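## Task

On the rack front (three rows, four blanks per row), press every protruding blank fully home so it stops and latches. The exception is the bottom-row blank that is rightmost when facing the rack, which must stay untouched. The rack is loose on the table. Tilting it beyond a slight amount counts as failure, and it must finish at its original spot. A blank counts as done only if it stays seated without the robot holding it at the end.

## Robot and tools

Robot: two six-joint arms, left_arm and right_arm, each ending in a two-finger gripper. The names are labels only; left_arm sits on the +y side of the scene. World frame: origin on the tabletop midway between the arms, +z up, +x pointing out over the table.

execute_actions takes "actions", a list holding zero or one item, plus an optional "pictures" boolean (images come by default). An empty list just reports the current state. A wait item is {"steps": N} with N up to 300 control steps (1/30 s each); it adds no command and returns once N steps have passed since the previous result, with your reply time counted in. A motion item is {"rows": [...], "steps": N}, N from 1 to 15 (default 15). Each row is applied for one step; if there are fewer rows than steps, the final row repeats. A refused call sends nothing.

Each row is one list of 18 numbers, all within [-1, 1], covering both arms even if only one moves. Order: left_arm's six joint values, then its gripper position, force_limit, speed; then the same nine for right_arm. Joint order: waist, shoulder, elbow, forearm roll, wrist pitch, wrist roll.

The joint numbers are offsets, not poses. They are measured from the joint angles in the most recent result that printed them. Before any such result in the scene, and for later calls within the same reply, they count from where the arm is when the action begins. They are never relative to the preceding row. Scale: 1.0 equals 1.983 rad for waist and shoulder, 2.38 rad for elbow, 2.975 rad for the three wrist joints. Sending all zeros is not a hold; it pulls the arm back to the reference angles. Joint ranges in rad: waist ±3.491, shoulder ±3.140, elbow -1.187 to 4.328, forearm roll ±3.316, wrist pitch ±3.140, wrist roll ±3.927. A request more than 0.010 rad beyond an end is refused. True ends may differ by up to 0.010 rad; a target past the real end is clipped there, and the result may then note "joint sent to its limit" (possibly about an earlier action). No such note does not prove more room exists.

Gripper numbers are absolute commands. position: +1 fully open (140 mm), pads touch near -0.8, -1 closes until blocked. force_limit: about 14 N at -1, 60 N at 0, 107 N at +1 (parts up to 40 mm wide). speed: about 30 mm/s at -1, 140 at 0, 250 at +1. To leave a gripper unchanged, repeat its previous three values; a 0 is an actual command. The fingers point along the gripper's +z and close along its y axis. For pushing blanks, a closed gripper gives a compact tip; closing moves the fingertips about 24 mm further out, so allow clearance.

Motion limits: joint target speed is capped (2.62, 3.14, 3.93 rad/s by joint group) with 0.5 s ramp-up; targets are kept within a fixed lead of measured angles (0.805, 0.966, 1.21 rad), and per step a target that would shift the gripper over 70 mm is scaled back. Large moves therefore take several calls. Between calls the arms keep heading to the last row's target until motion nearly stops or a step is HELD.

Result lines: per-arm end_effector_position (m) and end_effector_quat_wxyz in the world frame, marking the point between closed pads (fingertips about 33 mm beyond when closed, 9 mm when open); reported hand positions drift at long reach. Joint positions and Joint velocities list each arm's six joints (rad, rad/s). object_status: 0 moving, 1 blocked while opening, 2 blocked while closing (a grip), 3 reached target or pads met. position_measured is in counts, 3 open to 230 closed. "joint command not followed" means the clearance check altered targets; HELD marks steps whose row was not sent. MOTOR HOT warns of overheating; an OVER-TEMPERATURE FAULT brakes that arm until cool.

zoom_image: camera (cam_head_left, cam_head_right, cam_high, cam_low, cam_left_wrist, cam_right_wrist) and region [x0, y0, x1, y1] in pixels of that camera's latest 504x504 image, origin top-left, at most 504 by 504. Calibration gives intrinsics and world-to-camera transforms for locating blanks.



Cautions: push blanks gently and straight in; the rack is free-standing, so avoid shoving or tipping it and check it has not shifted. Never touch the excluded blank. Keep everything on the table. Keep arms apart. A contact torque at a joint's load limit (139 N m for waist, shoulder, elbow; 34.8 N m for wrist joints) or an outside force of 150 N halts that arm for 10 s and drops the rest of the call. Withdraw the gripper before finishing so no blank relies on it.

Each tool is called after "Request:" as a command line: name --argument value for each argument, lists and objects as JSON in quotes; but a table of rows of numbers goes row by row, as --pt "numbers of a row", without its own name.

## Session

Request:
execute_actions --actions '[]'

Scene clock: 0.00 s of 4500.00 s.
left_arm: end_effector_position=(+0.0313, +0.2943, +0.3590) position_measured=3 object_status=3 end_effector_quat_wxyz=(-0.022, +0.947, +0.317, +0.037) | right_arm: end_effector_position=(+0.3697, -0.7060, +0.2226) position_measured=3 object_status=3 end_effector_quat_wxyz=(+0.013, +0.980, -0.193, +0.050)
Joint positions: left_arm=[-0.891 -0.647 -0.129 -0.097 -2.106  3.108] | right_arm=[-0.34   0.094  0.058 -0.004 -1.432  1.666]
Joint velocities: left_arm=[-0.001 -0.001  0.    -0.001  0.001  0.   ] | right_arm=[-0.001 -0.    -0.     0.    -0.    -0.   ]

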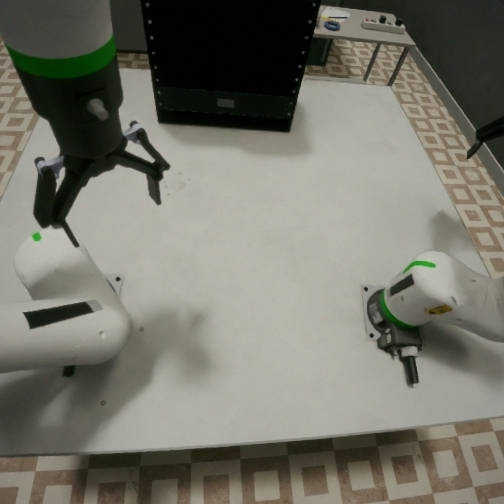

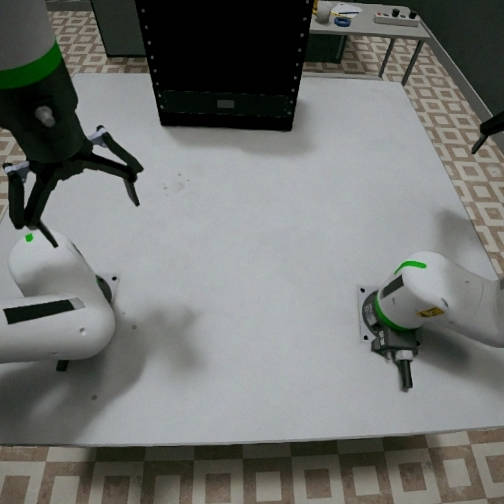

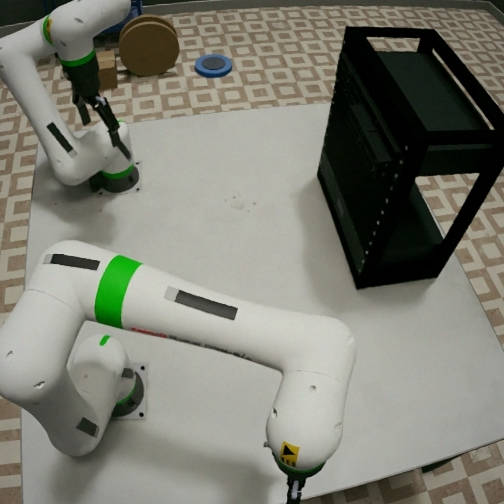

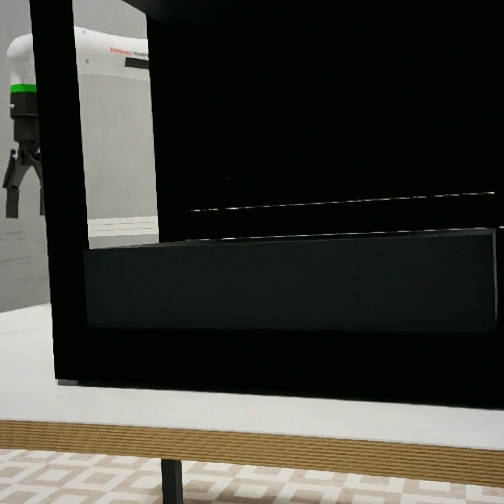

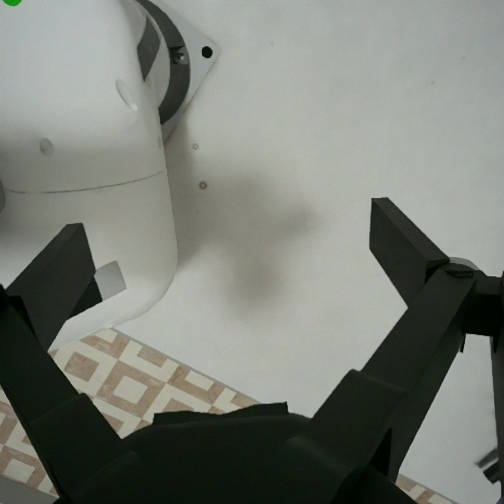

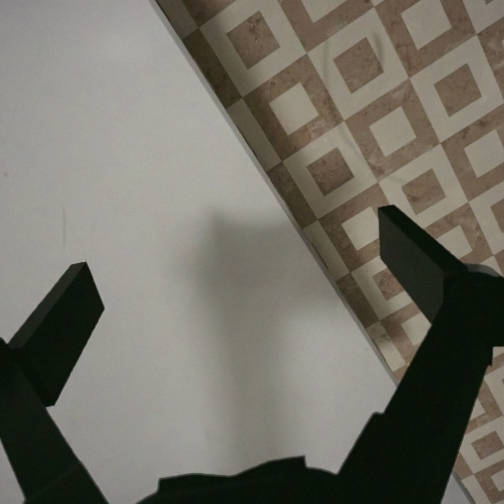

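Request:
zoom_image --camera "cam_high" --region '[300,20,504,224]'

Region (300, 20, 504, 224) of cam_high's 504x504 image, scaled by 2.471, with more detail than that image has.

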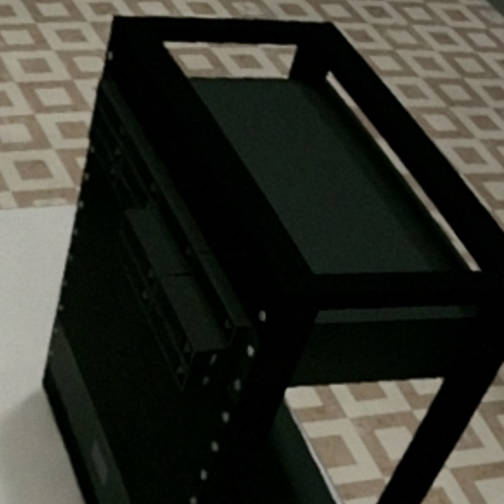

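Request:
execute_actions --actions '[{"rows":[[0.25,0.024,-0.198,0.0326,0.76,-0.517,1,0,0,0,0,0,0,0,0,1,0,0]]}]' --pictures false

Request:
execute_actions --actions '[{"steps":75}]'

Scene clock: 16.63 s of 4500.00 s.
left_arm: end_effector_position=(+0.1519, +0.1943, +0.3102) position_measured=3 object_status=3 end_effector_quat_wxyz=(+0.091, +0.978, +0.152, +0.109) | right_arm: end_effector_position=(+0.3697, -0.7060, +0.2226) position_measured=3 object_status=3 end_effector_quat_wxyz=(+0.013, +0.980, -0.193, +0.050)
Joint positions: left_arm=[-0.722 -0.631 -0.289 -0.064 -1.635  2.639] | right_arm=[-0.34   0.094  0.058 -0.004 -1.432  1.666]
Joint velocities: left_arm=[ 0.368  0.035 -0.348  0.071  1.249 -1.196] | right_arm=[ 0.    -0.    -0.    -0.001  0.     0.   ]
Steps of this call (steps 1 to 90: nothing new was sent; then 13.13 s passed at rest; steps 91 to 105: all 15 steps of this action). Readings (joint positions | what the end effector reports):
91: left_arm=[-0.891 -0.647 -0.129 -0.097 -2.106 3.108] | right_arm=[-0.340 0.094 0.058 -0.004 -1.432 1.666] | left_arm position_measured=3 object_status=3 | right_arm position_measured=3 object_status=3
92: left_arm=[-0.889 -0.647 -0.130 -0.096 -2.103 3.105] | right_arm=[-0.340 0.094 0.058 -0.004 -1.432 1.666] | left_arm position_measured=3 object_status=3 | right_arm position_measured=3 object_status=3
94: left_arm=[-0.877 -0.646 -0.142 -0.094 -2.072 3.073] | right_arm=[-0.340 0.094 0.058 -0.004 -1.432 1.666] | left_arm position_measured=3 object_status=3 | right_arm position_measured=3 object_status=3
98: left_arm=[-0.817 -0.640 -0.199 -0.082 -1.923 2.925] | right_arm=[-0.340 0.094 0.058 -0.004 -1.432 1.666] | left_arm position_measured=3 object_status=3 | right_arm position_measured=3 object_status=3
105: the state above

Scene clock: 19.13 s of 4500.00 s.
left_arm: end_effector_position=(+0.4794, +0.1005, +0.5781) position_measured=3 object_status=3 end_effector_quat_wxyz=(+0.167, +0.635, -0.143, +0.741) | right_arm: end_effector_position=(+0.3697, -0.7060, +0.2226) position_measured=3 object_status=3 end_effector_quat_wxyz=(+0.013, +0.980, -0.193, +0.050)
Joint positions: left_arm=[-0.395 -0.6   -0.6    0.     0.155  1.57 ] | right_arm=[-0.34   0.094  0.058 -0.004 -1.432  1.666]
Joint velocities: left_arm=[-0.001 -0.    -0.001  0.001 -0.002  0.   ] | right_arm=[ 0.001  0.    -0.     0.     0.    -0.   ]
Steps of this call (steps 1 to 60: the robot went on to your last target; steps 61 to 75: nothing new was sent). Readings (joint positions | what the end effector reports):
1: left_arm=[-0.710 -0.630 -0.301 -0.061 -1.593 2.599] | right_arm=[-0.340 0.094 0.058 -0.004 -1.432 1.666] | left_arm position_measured=3 object_status=3 | right_arm position_measured=3 object_status=3
2: left_arm=[-0.698 -0.629 -0.312 -0.059 -1.550 2.560] | right_arm=[-0.340 0.094 0.058 -0.004 -1.432 1.666] | left_arm position_measured=3 object_status=3 | right_arm position_measured=3 object_status=3
4: left_arm=[-0.675 -0.627 -0.334 -0.055 -1.462 2.486] | right_arm=[-0.340 0.094 0.058 -0.004 -1.432 1.666] | left_arm position_measured=3 object_status=3 | right_arm position_measured=3 object_status=3
8: left_arm=[-0.634 -0.623 -0.373 -0.046 -1.283 2.350] | right_arm=[-0.340 0.094 0.058 -0.004 -1.432 1.666] | left_arm position_measured=3 object_status=3 | right_arm position_measured=3 object_status=3
75: the state above
All arms were judged still, so your last target was given up. Only a new action makes them travel on or press farther. Fingers that are still opening or closing keep moving.
camera_calibration (this result's frames):
cam_left_wrist: T_world_to_cam=[[-0.444708, -0.891415, -0.0872612, 0.33985], [-0.228357, 0.207047, -0.951307, 0.637281], [0.866076, -0.403127, -0.295636, -0.00293109], [0, 0, 0, 1]] pos_world=[0.2992, 0.169819, 0.635039]
cam_right_wrist: T_world_to_cam=[[-0.546167, -0.836816, 0.0379598, -0.400054], [-0.779395, 0.524253, 0.343079, 0.58393], [-0.306995, 0.157793, -0.938539, 0.622578], [0, 0, 0, 1]] pos_world=[0.427743, -0.739137, 0.399165]

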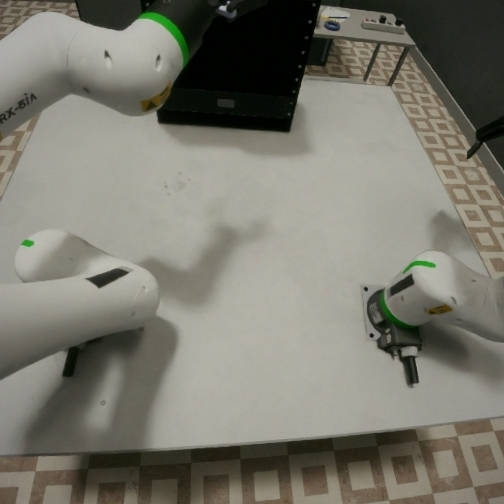

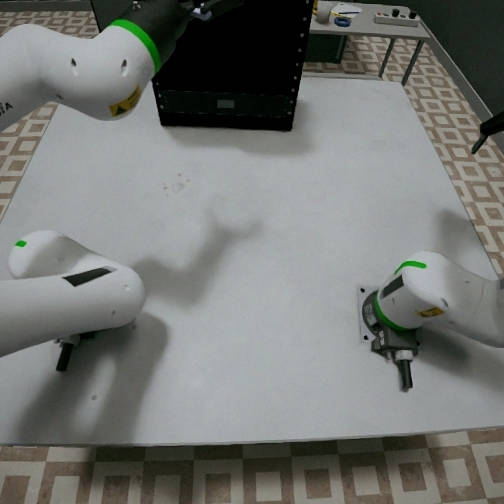

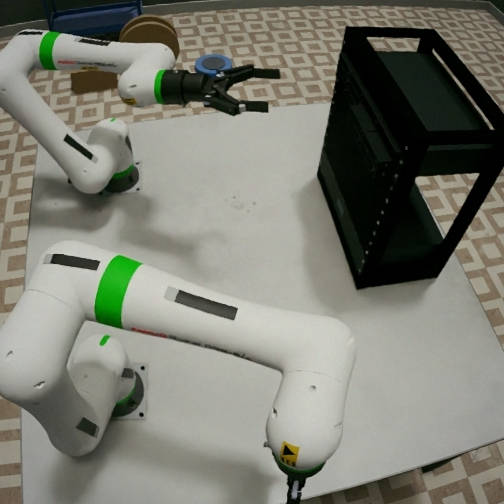

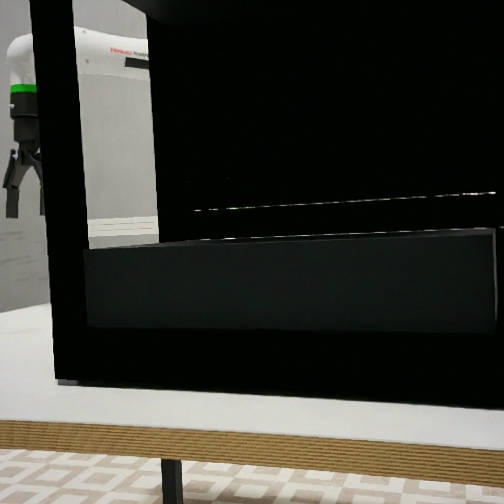

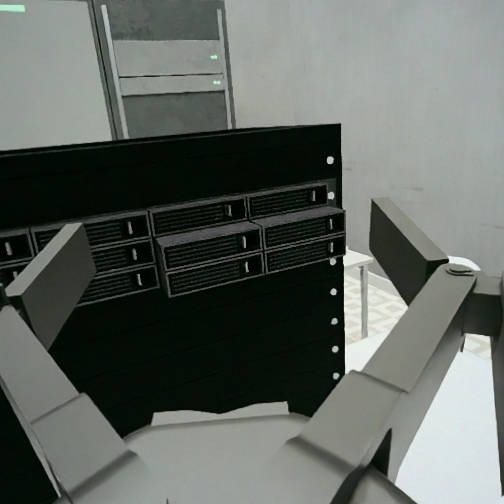

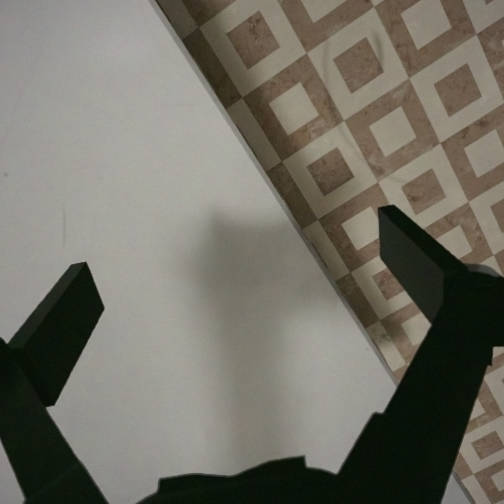

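Request:
execute_actions --actions '[{"rows":[[0.0146,0.2375,0.1155,0,0.0138,-0.528,-1,0,0,0,0,0,0,0,0,1,0,0]]}]' --pictures false

Request:
execute_actions --actions '[{"steps":40}]'

Scene clock: 40.03 s of 4500.00 s.
left_arm: end_effector_position=(+0.5657, +0.0700, +0.5520) position_measured=104 object_status=0 end_effector_quat_wxyz=(-0.112, +0.568, -0.375, +0.724) | right_arm: end_effector_position=(+0.3697, -0.7060, +0.2226) position_measured=3 object_status=3 end_effector_quat_wxyz=(+0.013, +0.980, -0.193, +0.050)
Joint positions: left_arm=[-0.38  -0.357 -0.459  0.     0.176  0.834] | right_arm=[-0.34   0.094  0.058 -0.004 -1.432  1.666]
Joint velocities: left_arm=[ 0.04   0.658  0.383 -0.001  0.057 -2.396] | right_arm=[-0.     0.     0.    -0.    -0.001 -0.   ]
Steps of this call (steps 1 to 90: nothing new was sent; then 17.40 s passed at rest; steps 91 to 105: all 15 steps of this action). Readings (joint positions | what the end effector reports):
91: left_arm=[-0.395 -0.600 -0.600 0.000 0.155 1.570] | right_arm=[-0.340 0.094 0.058 -0.004 -1.432 1.666] | left_arm position_measured=3 object_status=0 | right_arm position_measured=3 object_status=3
92: left_arm=[-0.395 -0.598 -0.600 0.000 0.155 1.567] | right_arm=[-0.340 0.094 0.058 -0.004 -1.432 1.666] | left_arm position_measured=5 object_status=0 | right_arm position_measured=3 object_status=3
94: left_arm=[-0.394 -0.586 -0.592 0.000 0.156 1.535] | right_arm=[-0.340 0.094 0.058 -0.004 -1.432 1.666] | left_arm position_measured=20 object_status=0 | right_arm position_measured=3 object_status=3
98: left_arm=[-0.390 -0.522 -0.555 0.000 0.162 1.368] | right_arm=[-0.340 0.094 0.058 -0.004 -1.432 1.666] | left_arm position_measured=51 object_status=0 | right_arm position_measured=3 object_status=3
105: the state above

Scene clock: 41.37 s of 4500.00 s.
left_arm: end_effector_position=(+0.6494, +0.0429, +0.5073) position_measured=233 object_status=3 end_effector_quat_wxyz=(+0.386, -0.386, +0.593, -0.592) | right_arm: end_effector_position=(+0.3697, -0.7060, +0.2226) position_measured=3 object_status=3 end_effector_quat_wxyz=(+0.013, +0.980, -0.193, +0.050)
Joint positions: left_arm=[-0.366 -0.129 -0.325  0.     0.196 -0.001] | right_arm=[-0.34   0.094  0.058 -0.004 -1.432  1.666]
Joint velocities: left_arm=[ 0.001  0.001  0.001 -0.    -0.001  0.   ] | right_arm=[-0.    -0.     0.     0.001 -0.    -0.   ]
Steps of this call (steps 1 to 30: the robot went on to your last target; steps 31 to 40: nothing new was sent). Readings (joint positions | what the end effector reports):
1: left_arm=[-0.378 -0.335 -0.446 0.000 0.178 0.753] | right_arm=[-0.340 0.094 0.058 -0.004 -1.432 1.666] | left_arm position_measured=111 object_status=0 | right_arm position_measured=3 object_status=3
2: left_arm=[-0.377 -0.313 -0.433 0.000 0.180 0.672] | right_arm=[-0.340 0.094 0.058 -0.004 -1.432 1.666] | left_arm position_measured=119 object_status=0 | right_arm position_measured=3 object_status=3
4: left_arm=[-0.374 -0.269 -0.407 0.000 0.184 0.511] | right_arm=[-0.340 0.094 0.058 -0.004 -1.432 1.666] | left_arm position_measured=134 object_status=0 | right_arm position_measured=3 object_status=3
8: left_arm=[-0.369 -0.188 -0.360 0.000 0.191 0.217] | right_arm=[-0.340 0.094 0.058 -0.004 -1.432 1.666] | left_arm position_measured=164 object_status=0 | right_arm position_measured=3 object_status=3
40: the state above
All arms were judged still, so your last target was given up. Only a new action makes them travel on or press farther. Fingers that are still opening or closing keep moving.
camera_calibration (this result's frames):
cam_left_wrist: T_world_to_cam=[[0.00393003, 0.0893775, -0.99599, 0.485563], [-0.0395222, 0.995233, 0.0891536, -0.0635628], [0.999211, 0.0390133, 0.00744369, -0.453433], [0, 0, 0, 1]] pos_world=[0.448655, 0.0375514, 0.492658]

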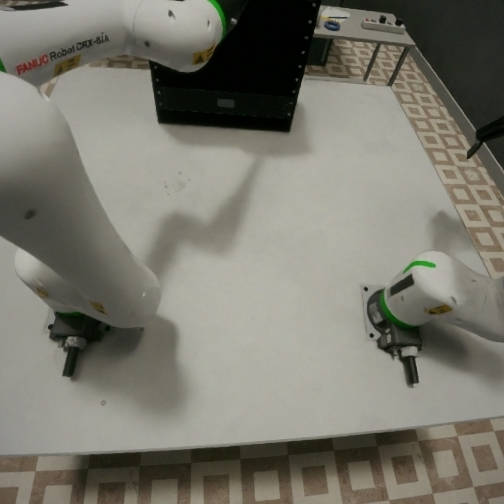

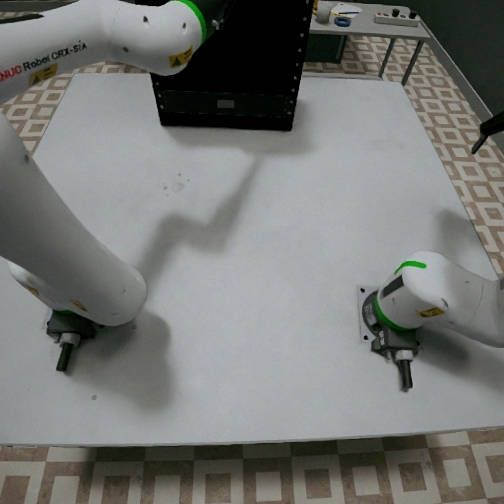

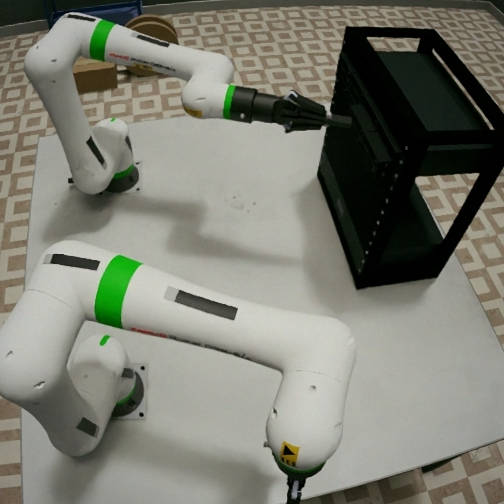

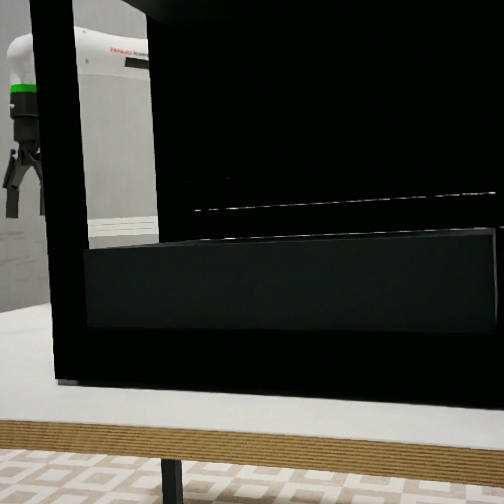

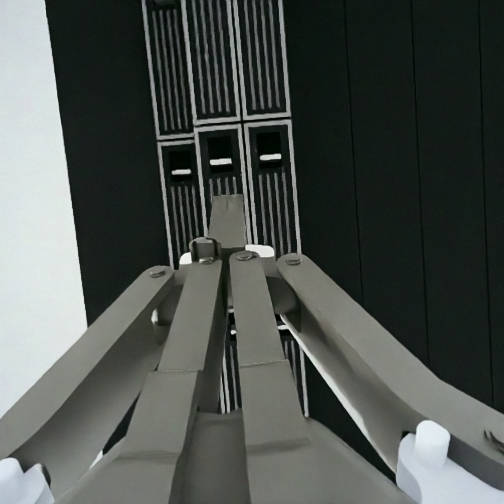

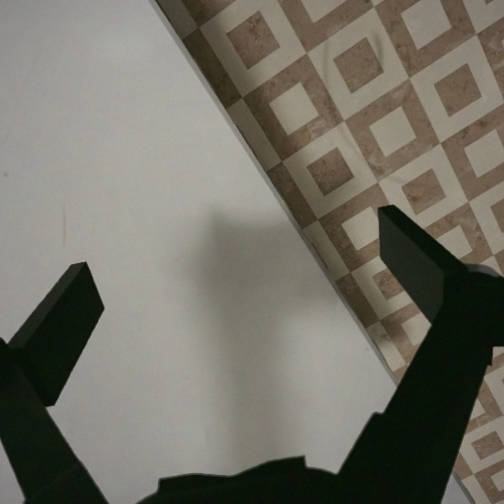

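Request:
execute_actions --actions '[{"rows":[[0.002,0.008,0.01,0,-0.002,0,-1,0,0,0,0,0,0,0,0,1,0,0],[0.002,0.008,0.01,0,-0.002,0,-1,0,0,0,0,0,0,0,0,1,0,0],[0.002,0.008,0.01,0,-0.002,0,-1,0,0,0,0,0,0,0,0,1,0,0],[0.004,0.016,0.016,0,-0.002,0,-1,0,0,0,0,0,0,0,0,1,0,0],[0.004,0.016,0.016,0,-0.002,0,-1,0,0,0,0,0,0,0,0,1,0,0],[0.004,0.016,0.016,0,-0.002,0,-1,0,0,0,0,0,0,0,0,1,0,0],[0.006,0.024,0.022,0,-0.001,0,-1,0,0,0,0,0,0,0,0,1,0,0],[0.006,0.024,0.022,0,-0.001,0,-1,0,0,0,0,0,0,0,0,1,0,0],[0.006,0.024,0.022,0,-0.001,0,-1,0,0,0,0,0,0,0,0,1,0,0],[0.008,0.032,0.028,0,-0.001,0,-1,0,0,0,0,0,0,0,0,1,0,0]]}]'

Scene clock: 50.37 s of 4500.00 s.
left_arm: end_effector_position=(+0.6798, +0.0425, +0.5113) position_measured=233 object_status=3 end_effector_quat_wxyz=(+0.391, -0.391, +0.590, -0.589) | right_arm: end_effector_position=(+0.3697, -0.7060, +0.2226) position_measured=3 object_status=3 end_effector_quat_wxyz=(+0.013, +0.980, -0.193, +0.050)
Joint positions: left_arm=[-0.35  -0.065 -0.259  0.     0.193 -0.001] | right_arm=[-0.34   0.094  0.058 -0.004 -1.432  1.666]
Joint velocities: left_arm=[ 0.002  0.004  0.005  0.001  0.    -0.   ] | right_arm=[-0.001 -0.     0.     0.     0.001 -0.   ]
Steps of this call (steps 1 to 90: nothing new was sent; then 5.50 s passed at rest; steps 91 to 105: all 15 steps of this action). Readings (joint positions | what the end effector reports):
91: left_arm=[-0.366 -0.129 -0.325 0.000 0.196 -0.001] | right_arm=[-0.340 0.094 0.058 -0.004 -1.432 1.666] | left_arm position_measured=233 object_status=3 | right_arm position_measured=3 object_status=3
92: left_arm=[-0.365 -0.127 -0.323 0.000 0.195 -0.001] | right_arm=[-0.340 0.094 0.058 -0.004 -1.432 1.666] | left_arm position_measured=233 object_status=3 | right_arm position_measured=3 object_status=3
94: left_arm=[-0.363 -0.116 -0.306 0.000 0.191 -0.001] | right_arm=[-0.340 0.094 0.058 -0.004 -1.432 1.666] | left_arm position_measured=233 object_status=3 | right_arm position_measured=3 object_status=3
98: left_arm=[-0.357 -0.095 -0.285 0.000 0.190 -0.001] | right_arm=[-0.340 0.094 0.058 -0.004 -1.432 1.666] | left_arm position_measured=233 object_status=3 | right_arm position_measured=3 object_status=3
105: the state above
camera_calibration (this result's frames):
cam_left_wrist: T_world_to_cam=[[0.00272844, 0.0893286, -0.995998, 0.490225], [-0.0552842, 0.994492, 0.0890421, -0.0514876], [0.998467, 0.05482, 0.00765187, -0.484163], [0, 0, 0, 1]] pos_world=[0.479237, 0.0339547, 0.496553]
cam_right_wrist: T_world_to_cam=[[-0.546167, -0.836816, 0.0379597, -0.400054], [-0.779395, 0.524253, 0.343079, 0.58393], [-0.306994, 0.157793, -0.938539, 0.622578], [0, 0, 0, 1]] pos_world=[0.427743, -0.739137, 0.399165]

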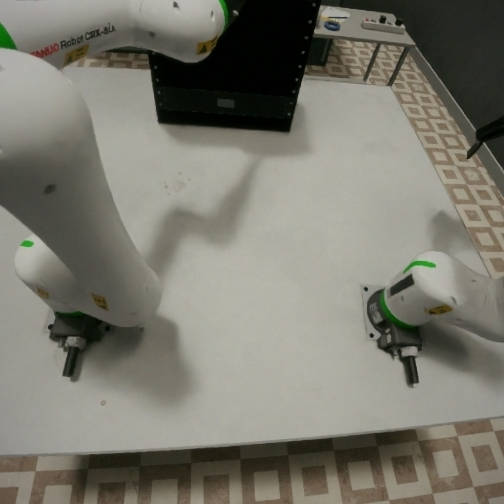

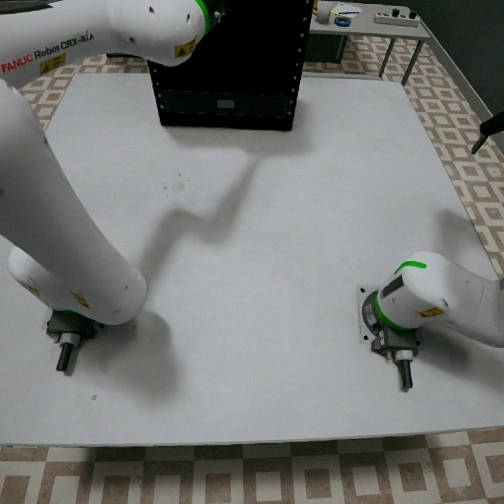

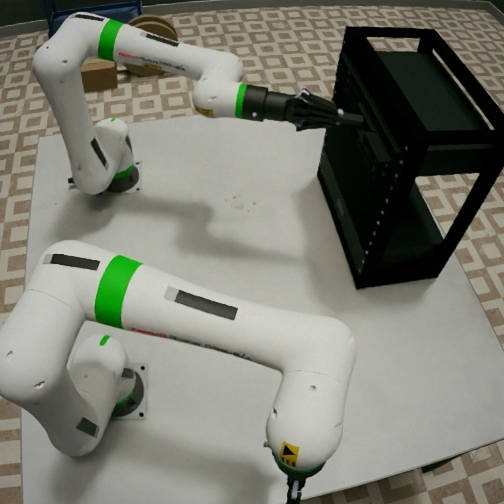

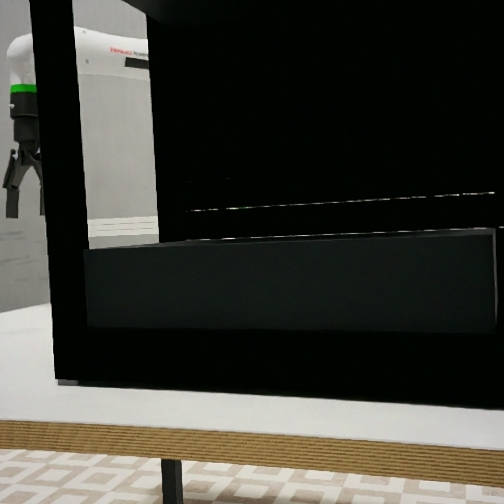

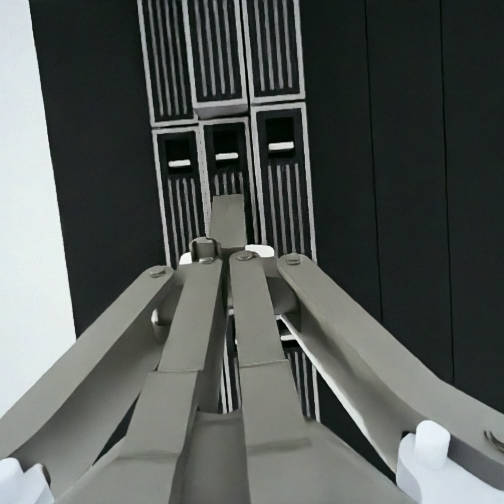

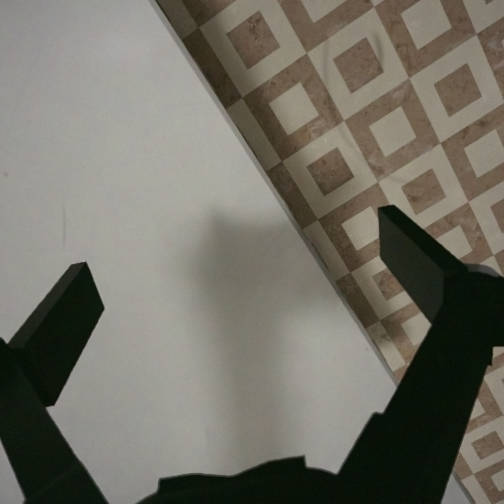

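Request:
execute_actions --actions '[{"rows":[[0.0021,0.0085,0.0068,0,0,0,-1,0,0,0,0,0,0,0,0,1,0,0]]}]'

Request:
zoom_image --camera "cam_left_wrist" --region '[130,60,330,260]'

Scene clock: 54.40 s of 4500.00 s.
left_arm: end_effector_position=(+0.6879, +0.0425, +0.5111) position_measured=233 object_status=3 end_effector_quat_wxyz=(+0.392, -0.392, +0.589, -0.588) | right_arm: end_effector_position=(+0.3697, -0.7060, +0.2226) position_measured=3 object_status=3 end_effector_quat_wxyz=(+0.013, +0.980, -0.193, +0.050)
Joint positions: left_arm=[-0.346 -0.048 -0.243  0.     0.193 -0.001] | right_arm=[-0.34   0.094  0.058 -0.004 -1.432  1.666]
Joint velocities: left_arm=[ 0.     0.001 -0.    -0.     0.001  0.   ] | right_arm=[ 0.001  0.001 -0.    -0.    -0.001 -0.   ]
Steps of this call (steps 1 to 15: the robot went on to your last target; steps 16 to 90: nothing new was sent; then 0.53 s passed at rest; steps 91 to 105: all 15 steps of this action). Readings (joint positions | what the end effector reports):
91: left_arm=[-0.350 -0.065 -0.259 0.000 0.193 -0.001] | right_arm=[-0.340 0.094 0.058 -0.004 -1.432 1.666] | left_arm position_measured=233 object_status=3 | right_arm position_measured=3 object_status=3
92: left_arm=[-0.349 -0.063 -0.256 0.000 0.193 -0.001] | right_arm=[-0.340 0.094 0.058 -0.004 -1.432 1.666] | left_arm position_measured=233 object_status=3 | right_arm position_measured=3 object_status=3
94: left_arm=[-0.346 -0.051 -0.245 0.000 0.193 -0.001] | right_arm=[-0.340 0.094 0.058 -0.004 -1.432 1.666] | left_arm position_measured=233 object_status=3 | right_arm position_measured=3 object_status=3
98: left_arm=[-0.346 -0.049 -0.243 0.000 0.193 -0.001] | right_arm=[-0.340 0.094 0.058 -0.004 -1.432 1.666] | left_arm position_measured=233 object_status=3 | right_arm position_measured=3 object_status=3
105: the state above
camera_calibration (this result's frames):
cam_left_wrist: T_world_to_cam=[[0.00165396, 0.089694, -0.995968, 0.490727], [-0.0593486, 0.994223, 0.0894383, -0.0484595], [0.998236, 0.0589613, 0.00696761, -0.491841], [0, 0, 0, 1]] pos_world=[0.487286, 0.0331639, 0.49651]
cam_right_wrist: T_world_to_cam=[[-0.546167, -0.836816, 0.0379597, -0.400054], [-0.779395, 0.524253, 0.343079, 0.58393], [-0.306994, 0.157793, -0.938539, 0.622577], [0, 0, 0, 1]] pos_world=[0.427743, -0.739137, 0.399165]

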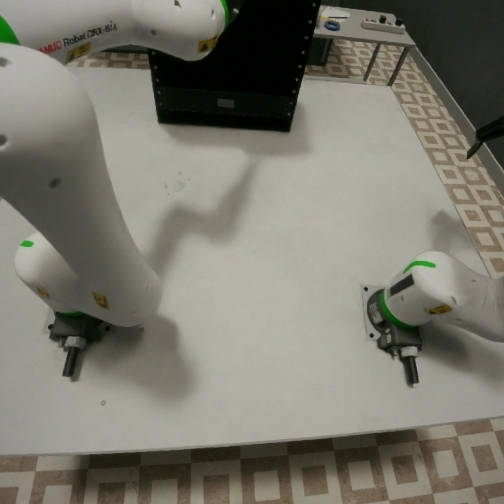

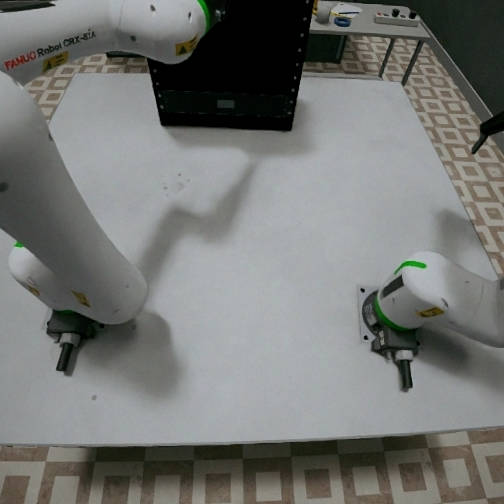

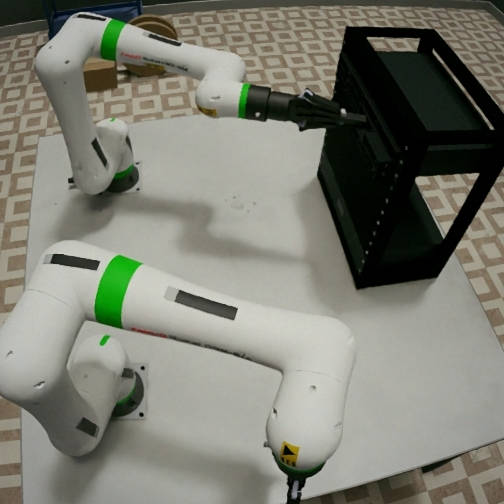

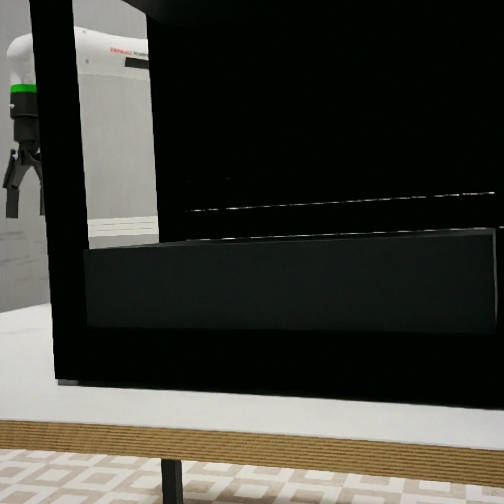

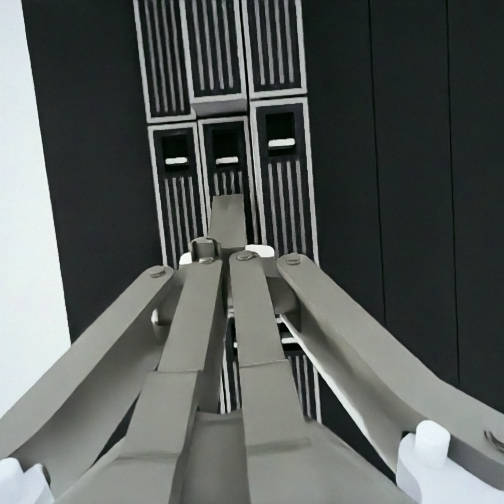

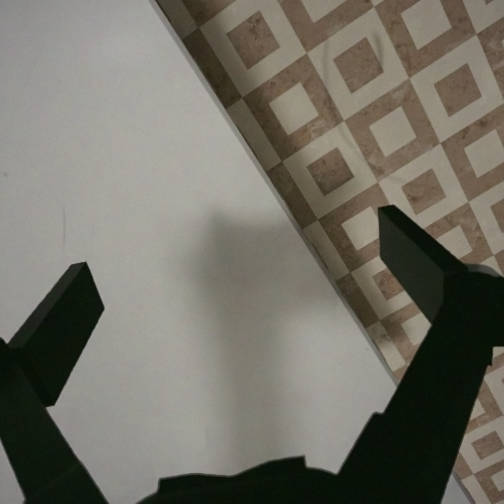

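Region (130, 60, 330, 260) of cam_left_wrist's 504x504 image, scaled by 2.520, with more detail than that image has.

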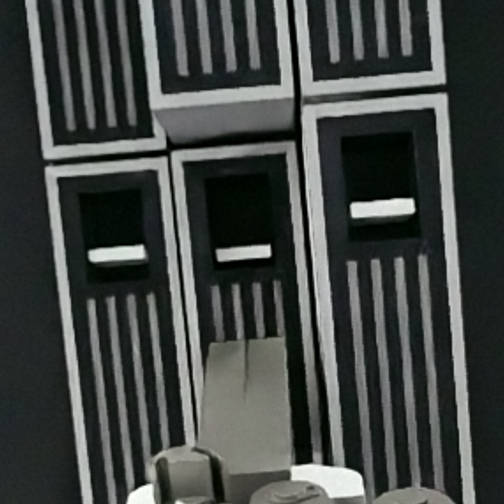

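Request:
execute_actions --actions '[{"rows":[[0.0008,0.0032,0.0026,0,0,0,-1,0,0,0,0,0,0,0,0,1,0,0]]}]'

Request:
zoom_image --camera "cam_left_wrist" --region '[130,60,330,260]'

Scene clock: 58.33 s of 4500.00 s.
left_arm: end_effector_position=(+0.6909, +0.0426, +0.5111) position_measured=233 object_status=3 end_effector_quat_wxyz=(+0.392, -0.393, +0.589, -0.588) | right_arm: end_effector_position=(+0.3697, -0.7060, +0.2226) position_measured=3 object_status=3 end_effector_quat_wxyz=(+0.013, +0.980, -0.193, +0.050)
Joint positions: left_arm=[-0.344 -0.042 -0.236  0.     0.193 -0.001] | right_arm=[-0.34   0.094  0.058 -0.004 -1.432  1.666]
Joint velocities: left_arm=[ 0.    -0.    -0.001  0.     0.002 -0.   ] | right_arm=[ 0.001 -0.     0.     0.     0.001 -0.   ]
Steps of this call (steps 1 to 15: the robot went on to your last target; steps 16 to 90: nothing new was sent; then 0.43 s passed at rest; steps 91 to 105: all 15 steps of this action). Readings (joint positions | what the end effector reports):
91: left_arm=[-0.346 -0.048 -0.243 0.000 0.193 -0.001] | right_arm=[-0.340 0.094 0.058 -0.004 -1.432 1.666] | left_arm position_measured=233 object_status=3 | right_arm position_measured=3 object_status=3
92: left_arm=[-0.345 -0.047 -0.241 0.000 0.193 -0.001] | right_arm=[-0.340 0.094 0.058 -0.004 -1.432 1.666] | left_arm position_measured=233 object_status=3 | right_arm position_measured=3 object_status=3
94: left_arm=[-0.344 -0.043 -0.237 0.000 0.193 -0.001] | right_arm=[-0.340 0.094 0.058 -0.004 -1.432 1.666] | left_arm position_measured=233 object_status=3 | right_arm position_measured=3 object_status=3
98: left_arm=[-0.344 -0.042 -0.236 0.000 0.193 -0.001] | right_arm=[-0.340 0.094 0.058 -0.004 -1.432 1.666] | left_arm position_measured=233 object_status=3 | right_arm position_measured=3 object_status=3
105: the state above
camera_calibration (this result's frames):
cam_left_wrist: T_world_to_cam=[[0.00145709, 0.0896578, -0.995972, 0.490908], [-0.0609262, 0.99413, 0.0894029, -0.0472112], [0.998141, 0.0605504, 0.00691105, -0.494851], [0, 0, 0, 1]] pos_world=[0.490339, 0.0328838, 0.496571]
cam_right_wrist: T_world_to_cam=[[-0.546167, -0.836816, 0.0379597, -0.400054], [-0.779395, 0.524253, 0.343079, 0.58393], [-0.306994, 0.157793, -0.938539, 0.622577], [0, 0, 0, 1]] pos_world=[0.427743, -0.739137, 0.399165]

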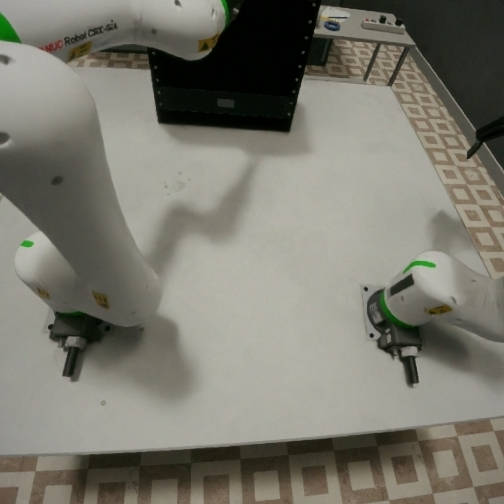

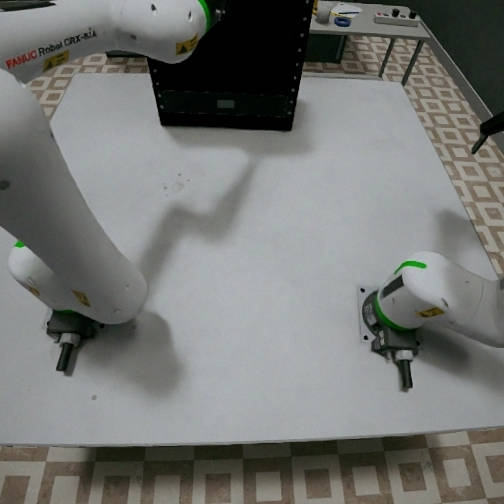

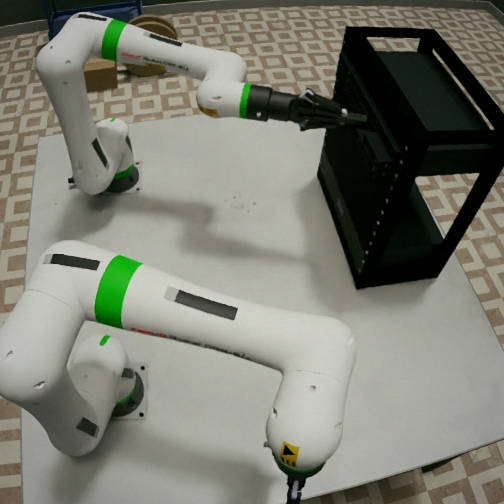

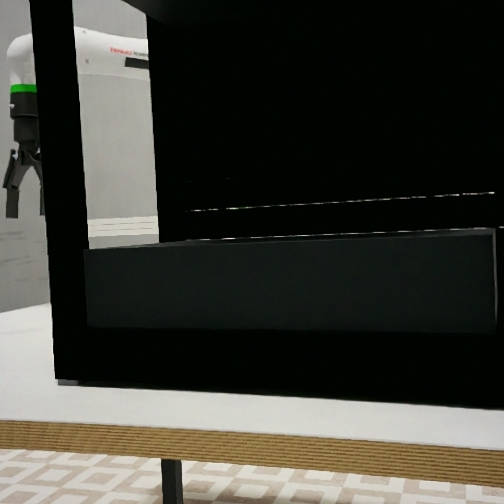

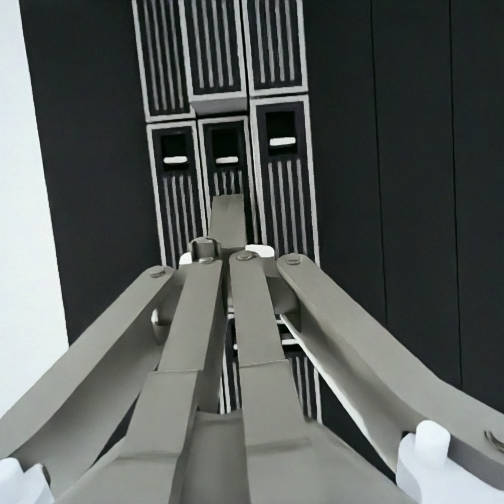

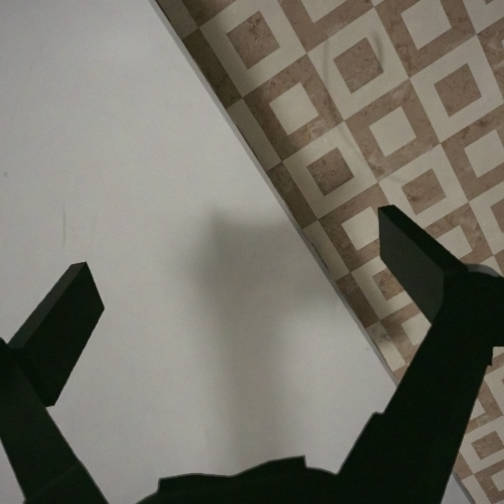

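Region (130, 60, 330, 260) of cam_left_wrist's 504x504 image, scaled by 2.520, with more detail than that image has.

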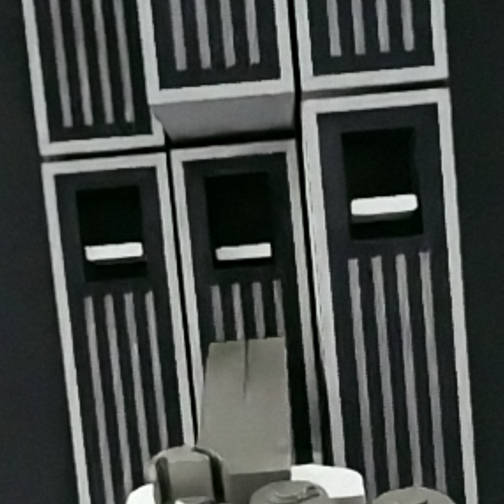

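Still moving freely.

Request:
execute_actions --actions '[{"rows":[[0.0008,0.0032,0.0026,0,0,0,-1,0,0,0,0,0,0,0,0,1,0,0]]}]'

Request:
zoom_image --camera "cam_left_wrist" --region '[130,60,330,260]'

Scene clock: 61.67 s of 4500.00 s.
left_arm: end_effector_position=(+0.6939, +0.0426, +0.5111) position_measured=233 object_status=3 end_effector_quat_wxyz=(+0.393, -0.393, +0.588, -0.587) | right_arm: end_effector_position=(+0.3697, -0.7060, +0.2226) position_measured=3 object_status=3 end_effector_quat_wxyz=(+0.013, +0.980, -0.193, +0.050)
Joint positions: left_arm=[-0.343 -0.036 -0.23   0.     0.193 -0.001] | right_arm=[-0.34   0.094  0.058 -0.004 -1.432  1.666]
Joint velocities: left_arm=[-0.     0.     0.    -0.001  0.001 -0.   ] | right_arm=[-0.     0.     0.     0.001 -0.     0.   ]
Steps of this call (steps 1 to 15: the robot went on to your last target; steps 16 to 85: nothing new was sent; steps 86 to 100: all 15 steps of this action). Readings (joint positions | what the end effector reports):
86: left_arm=[-0.344 -0.042 -0.236 0.000 0.193 -0.001] | right_arm=[-0.340 0.094 0.058 -0.004 -1.432 1.666] | left_arm position_measured=233 object_status=3 | right_arm position_measured=3 object_status=3
87: left_arm=[-0.344 -0.040 -0.235 0.000 0.193 -0.001] | right_arm=[-0.340 0.094 0.058 -0.004 -1.432 1.666] | left_arm position_measured=233 object_status=3 | right_arm position_measured=3 object_status=3
89: left_arm=[-0.343 -0.036 -0.231 0.000 0.193 -0.001] | right_arm=[-0.340 0.094 0.058 -0.004 -1.432 1.666] | left_arm position_measured=233 object_status=3 | right_arm position_measured=3 object_status=3
93: left_arm=[-0.343 -0.036 -0.230 0.000 0.193 -0.001] | right_arm=[-0.340 0.094 0.058 -0.004 -1.432 1.666] | left_arm position_measured=233 object_status=3 | right_arm position_measured=3 object_status=3
100: the state above
camera_calibration (this result's frames):
cam_left_wrist: T_world_to_cam=[[0.00111548, 0.0898236, -0.995957, 0.491067], [-0.0624477, 0.99402, 0.089579, -0.0460828], [0.998048, 0.0620953, 0.00671809, -0.497772], [0, 0, 0, 1]] pos_world=[0.493374, 0.0326071, 0.496554]
cam_right_wrist: T_world_to_cam=[[-0.546167, -0.836816, 0.0379596, -0.400054], [-0.779395, 0.524253, 0.343079, 0.58393], [-0.306994, 0.157793, -0.938539, 0.622578], [0, 0, 0, 1]] pos_world=[0.427743, -0.739137, 0.399165]

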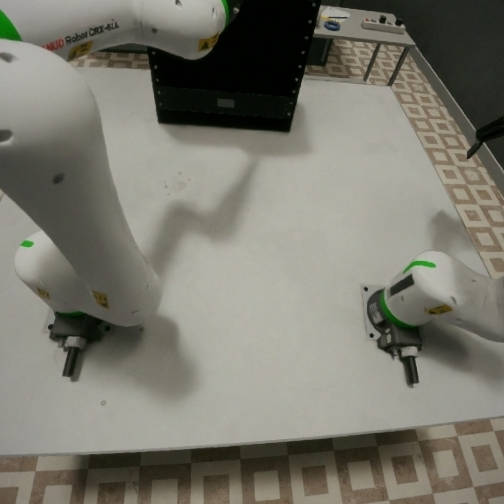

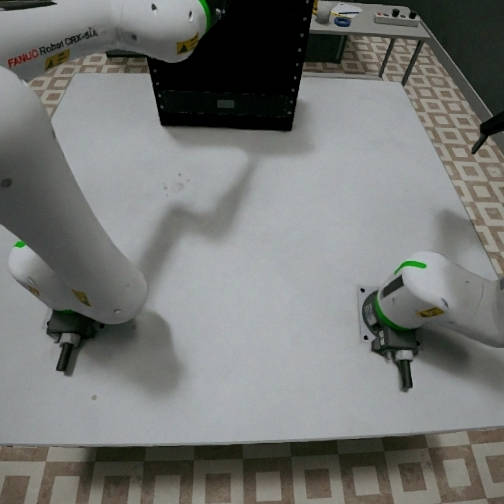

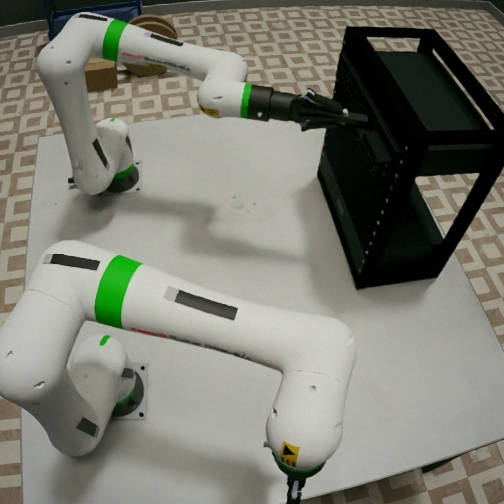

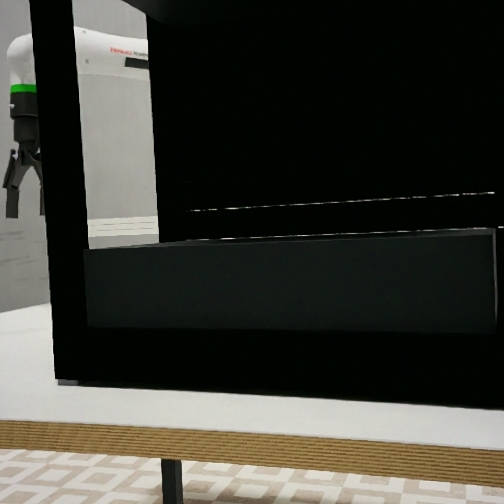

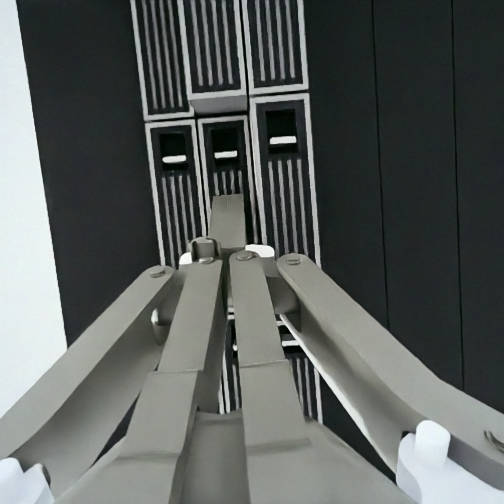

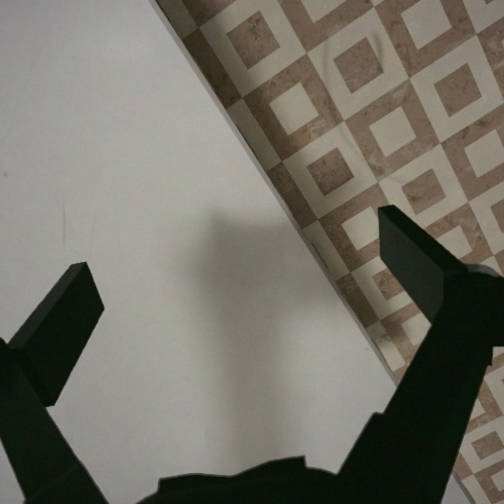

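Region (130, 60, 330, 260) of cam_left_wrist's 504x504 image, scaled by 2.520, with more detail than that image has.

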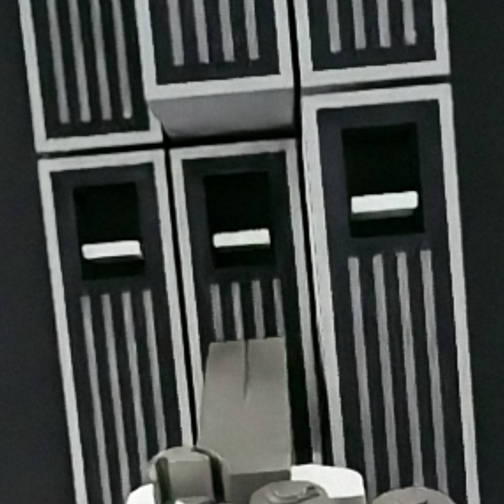

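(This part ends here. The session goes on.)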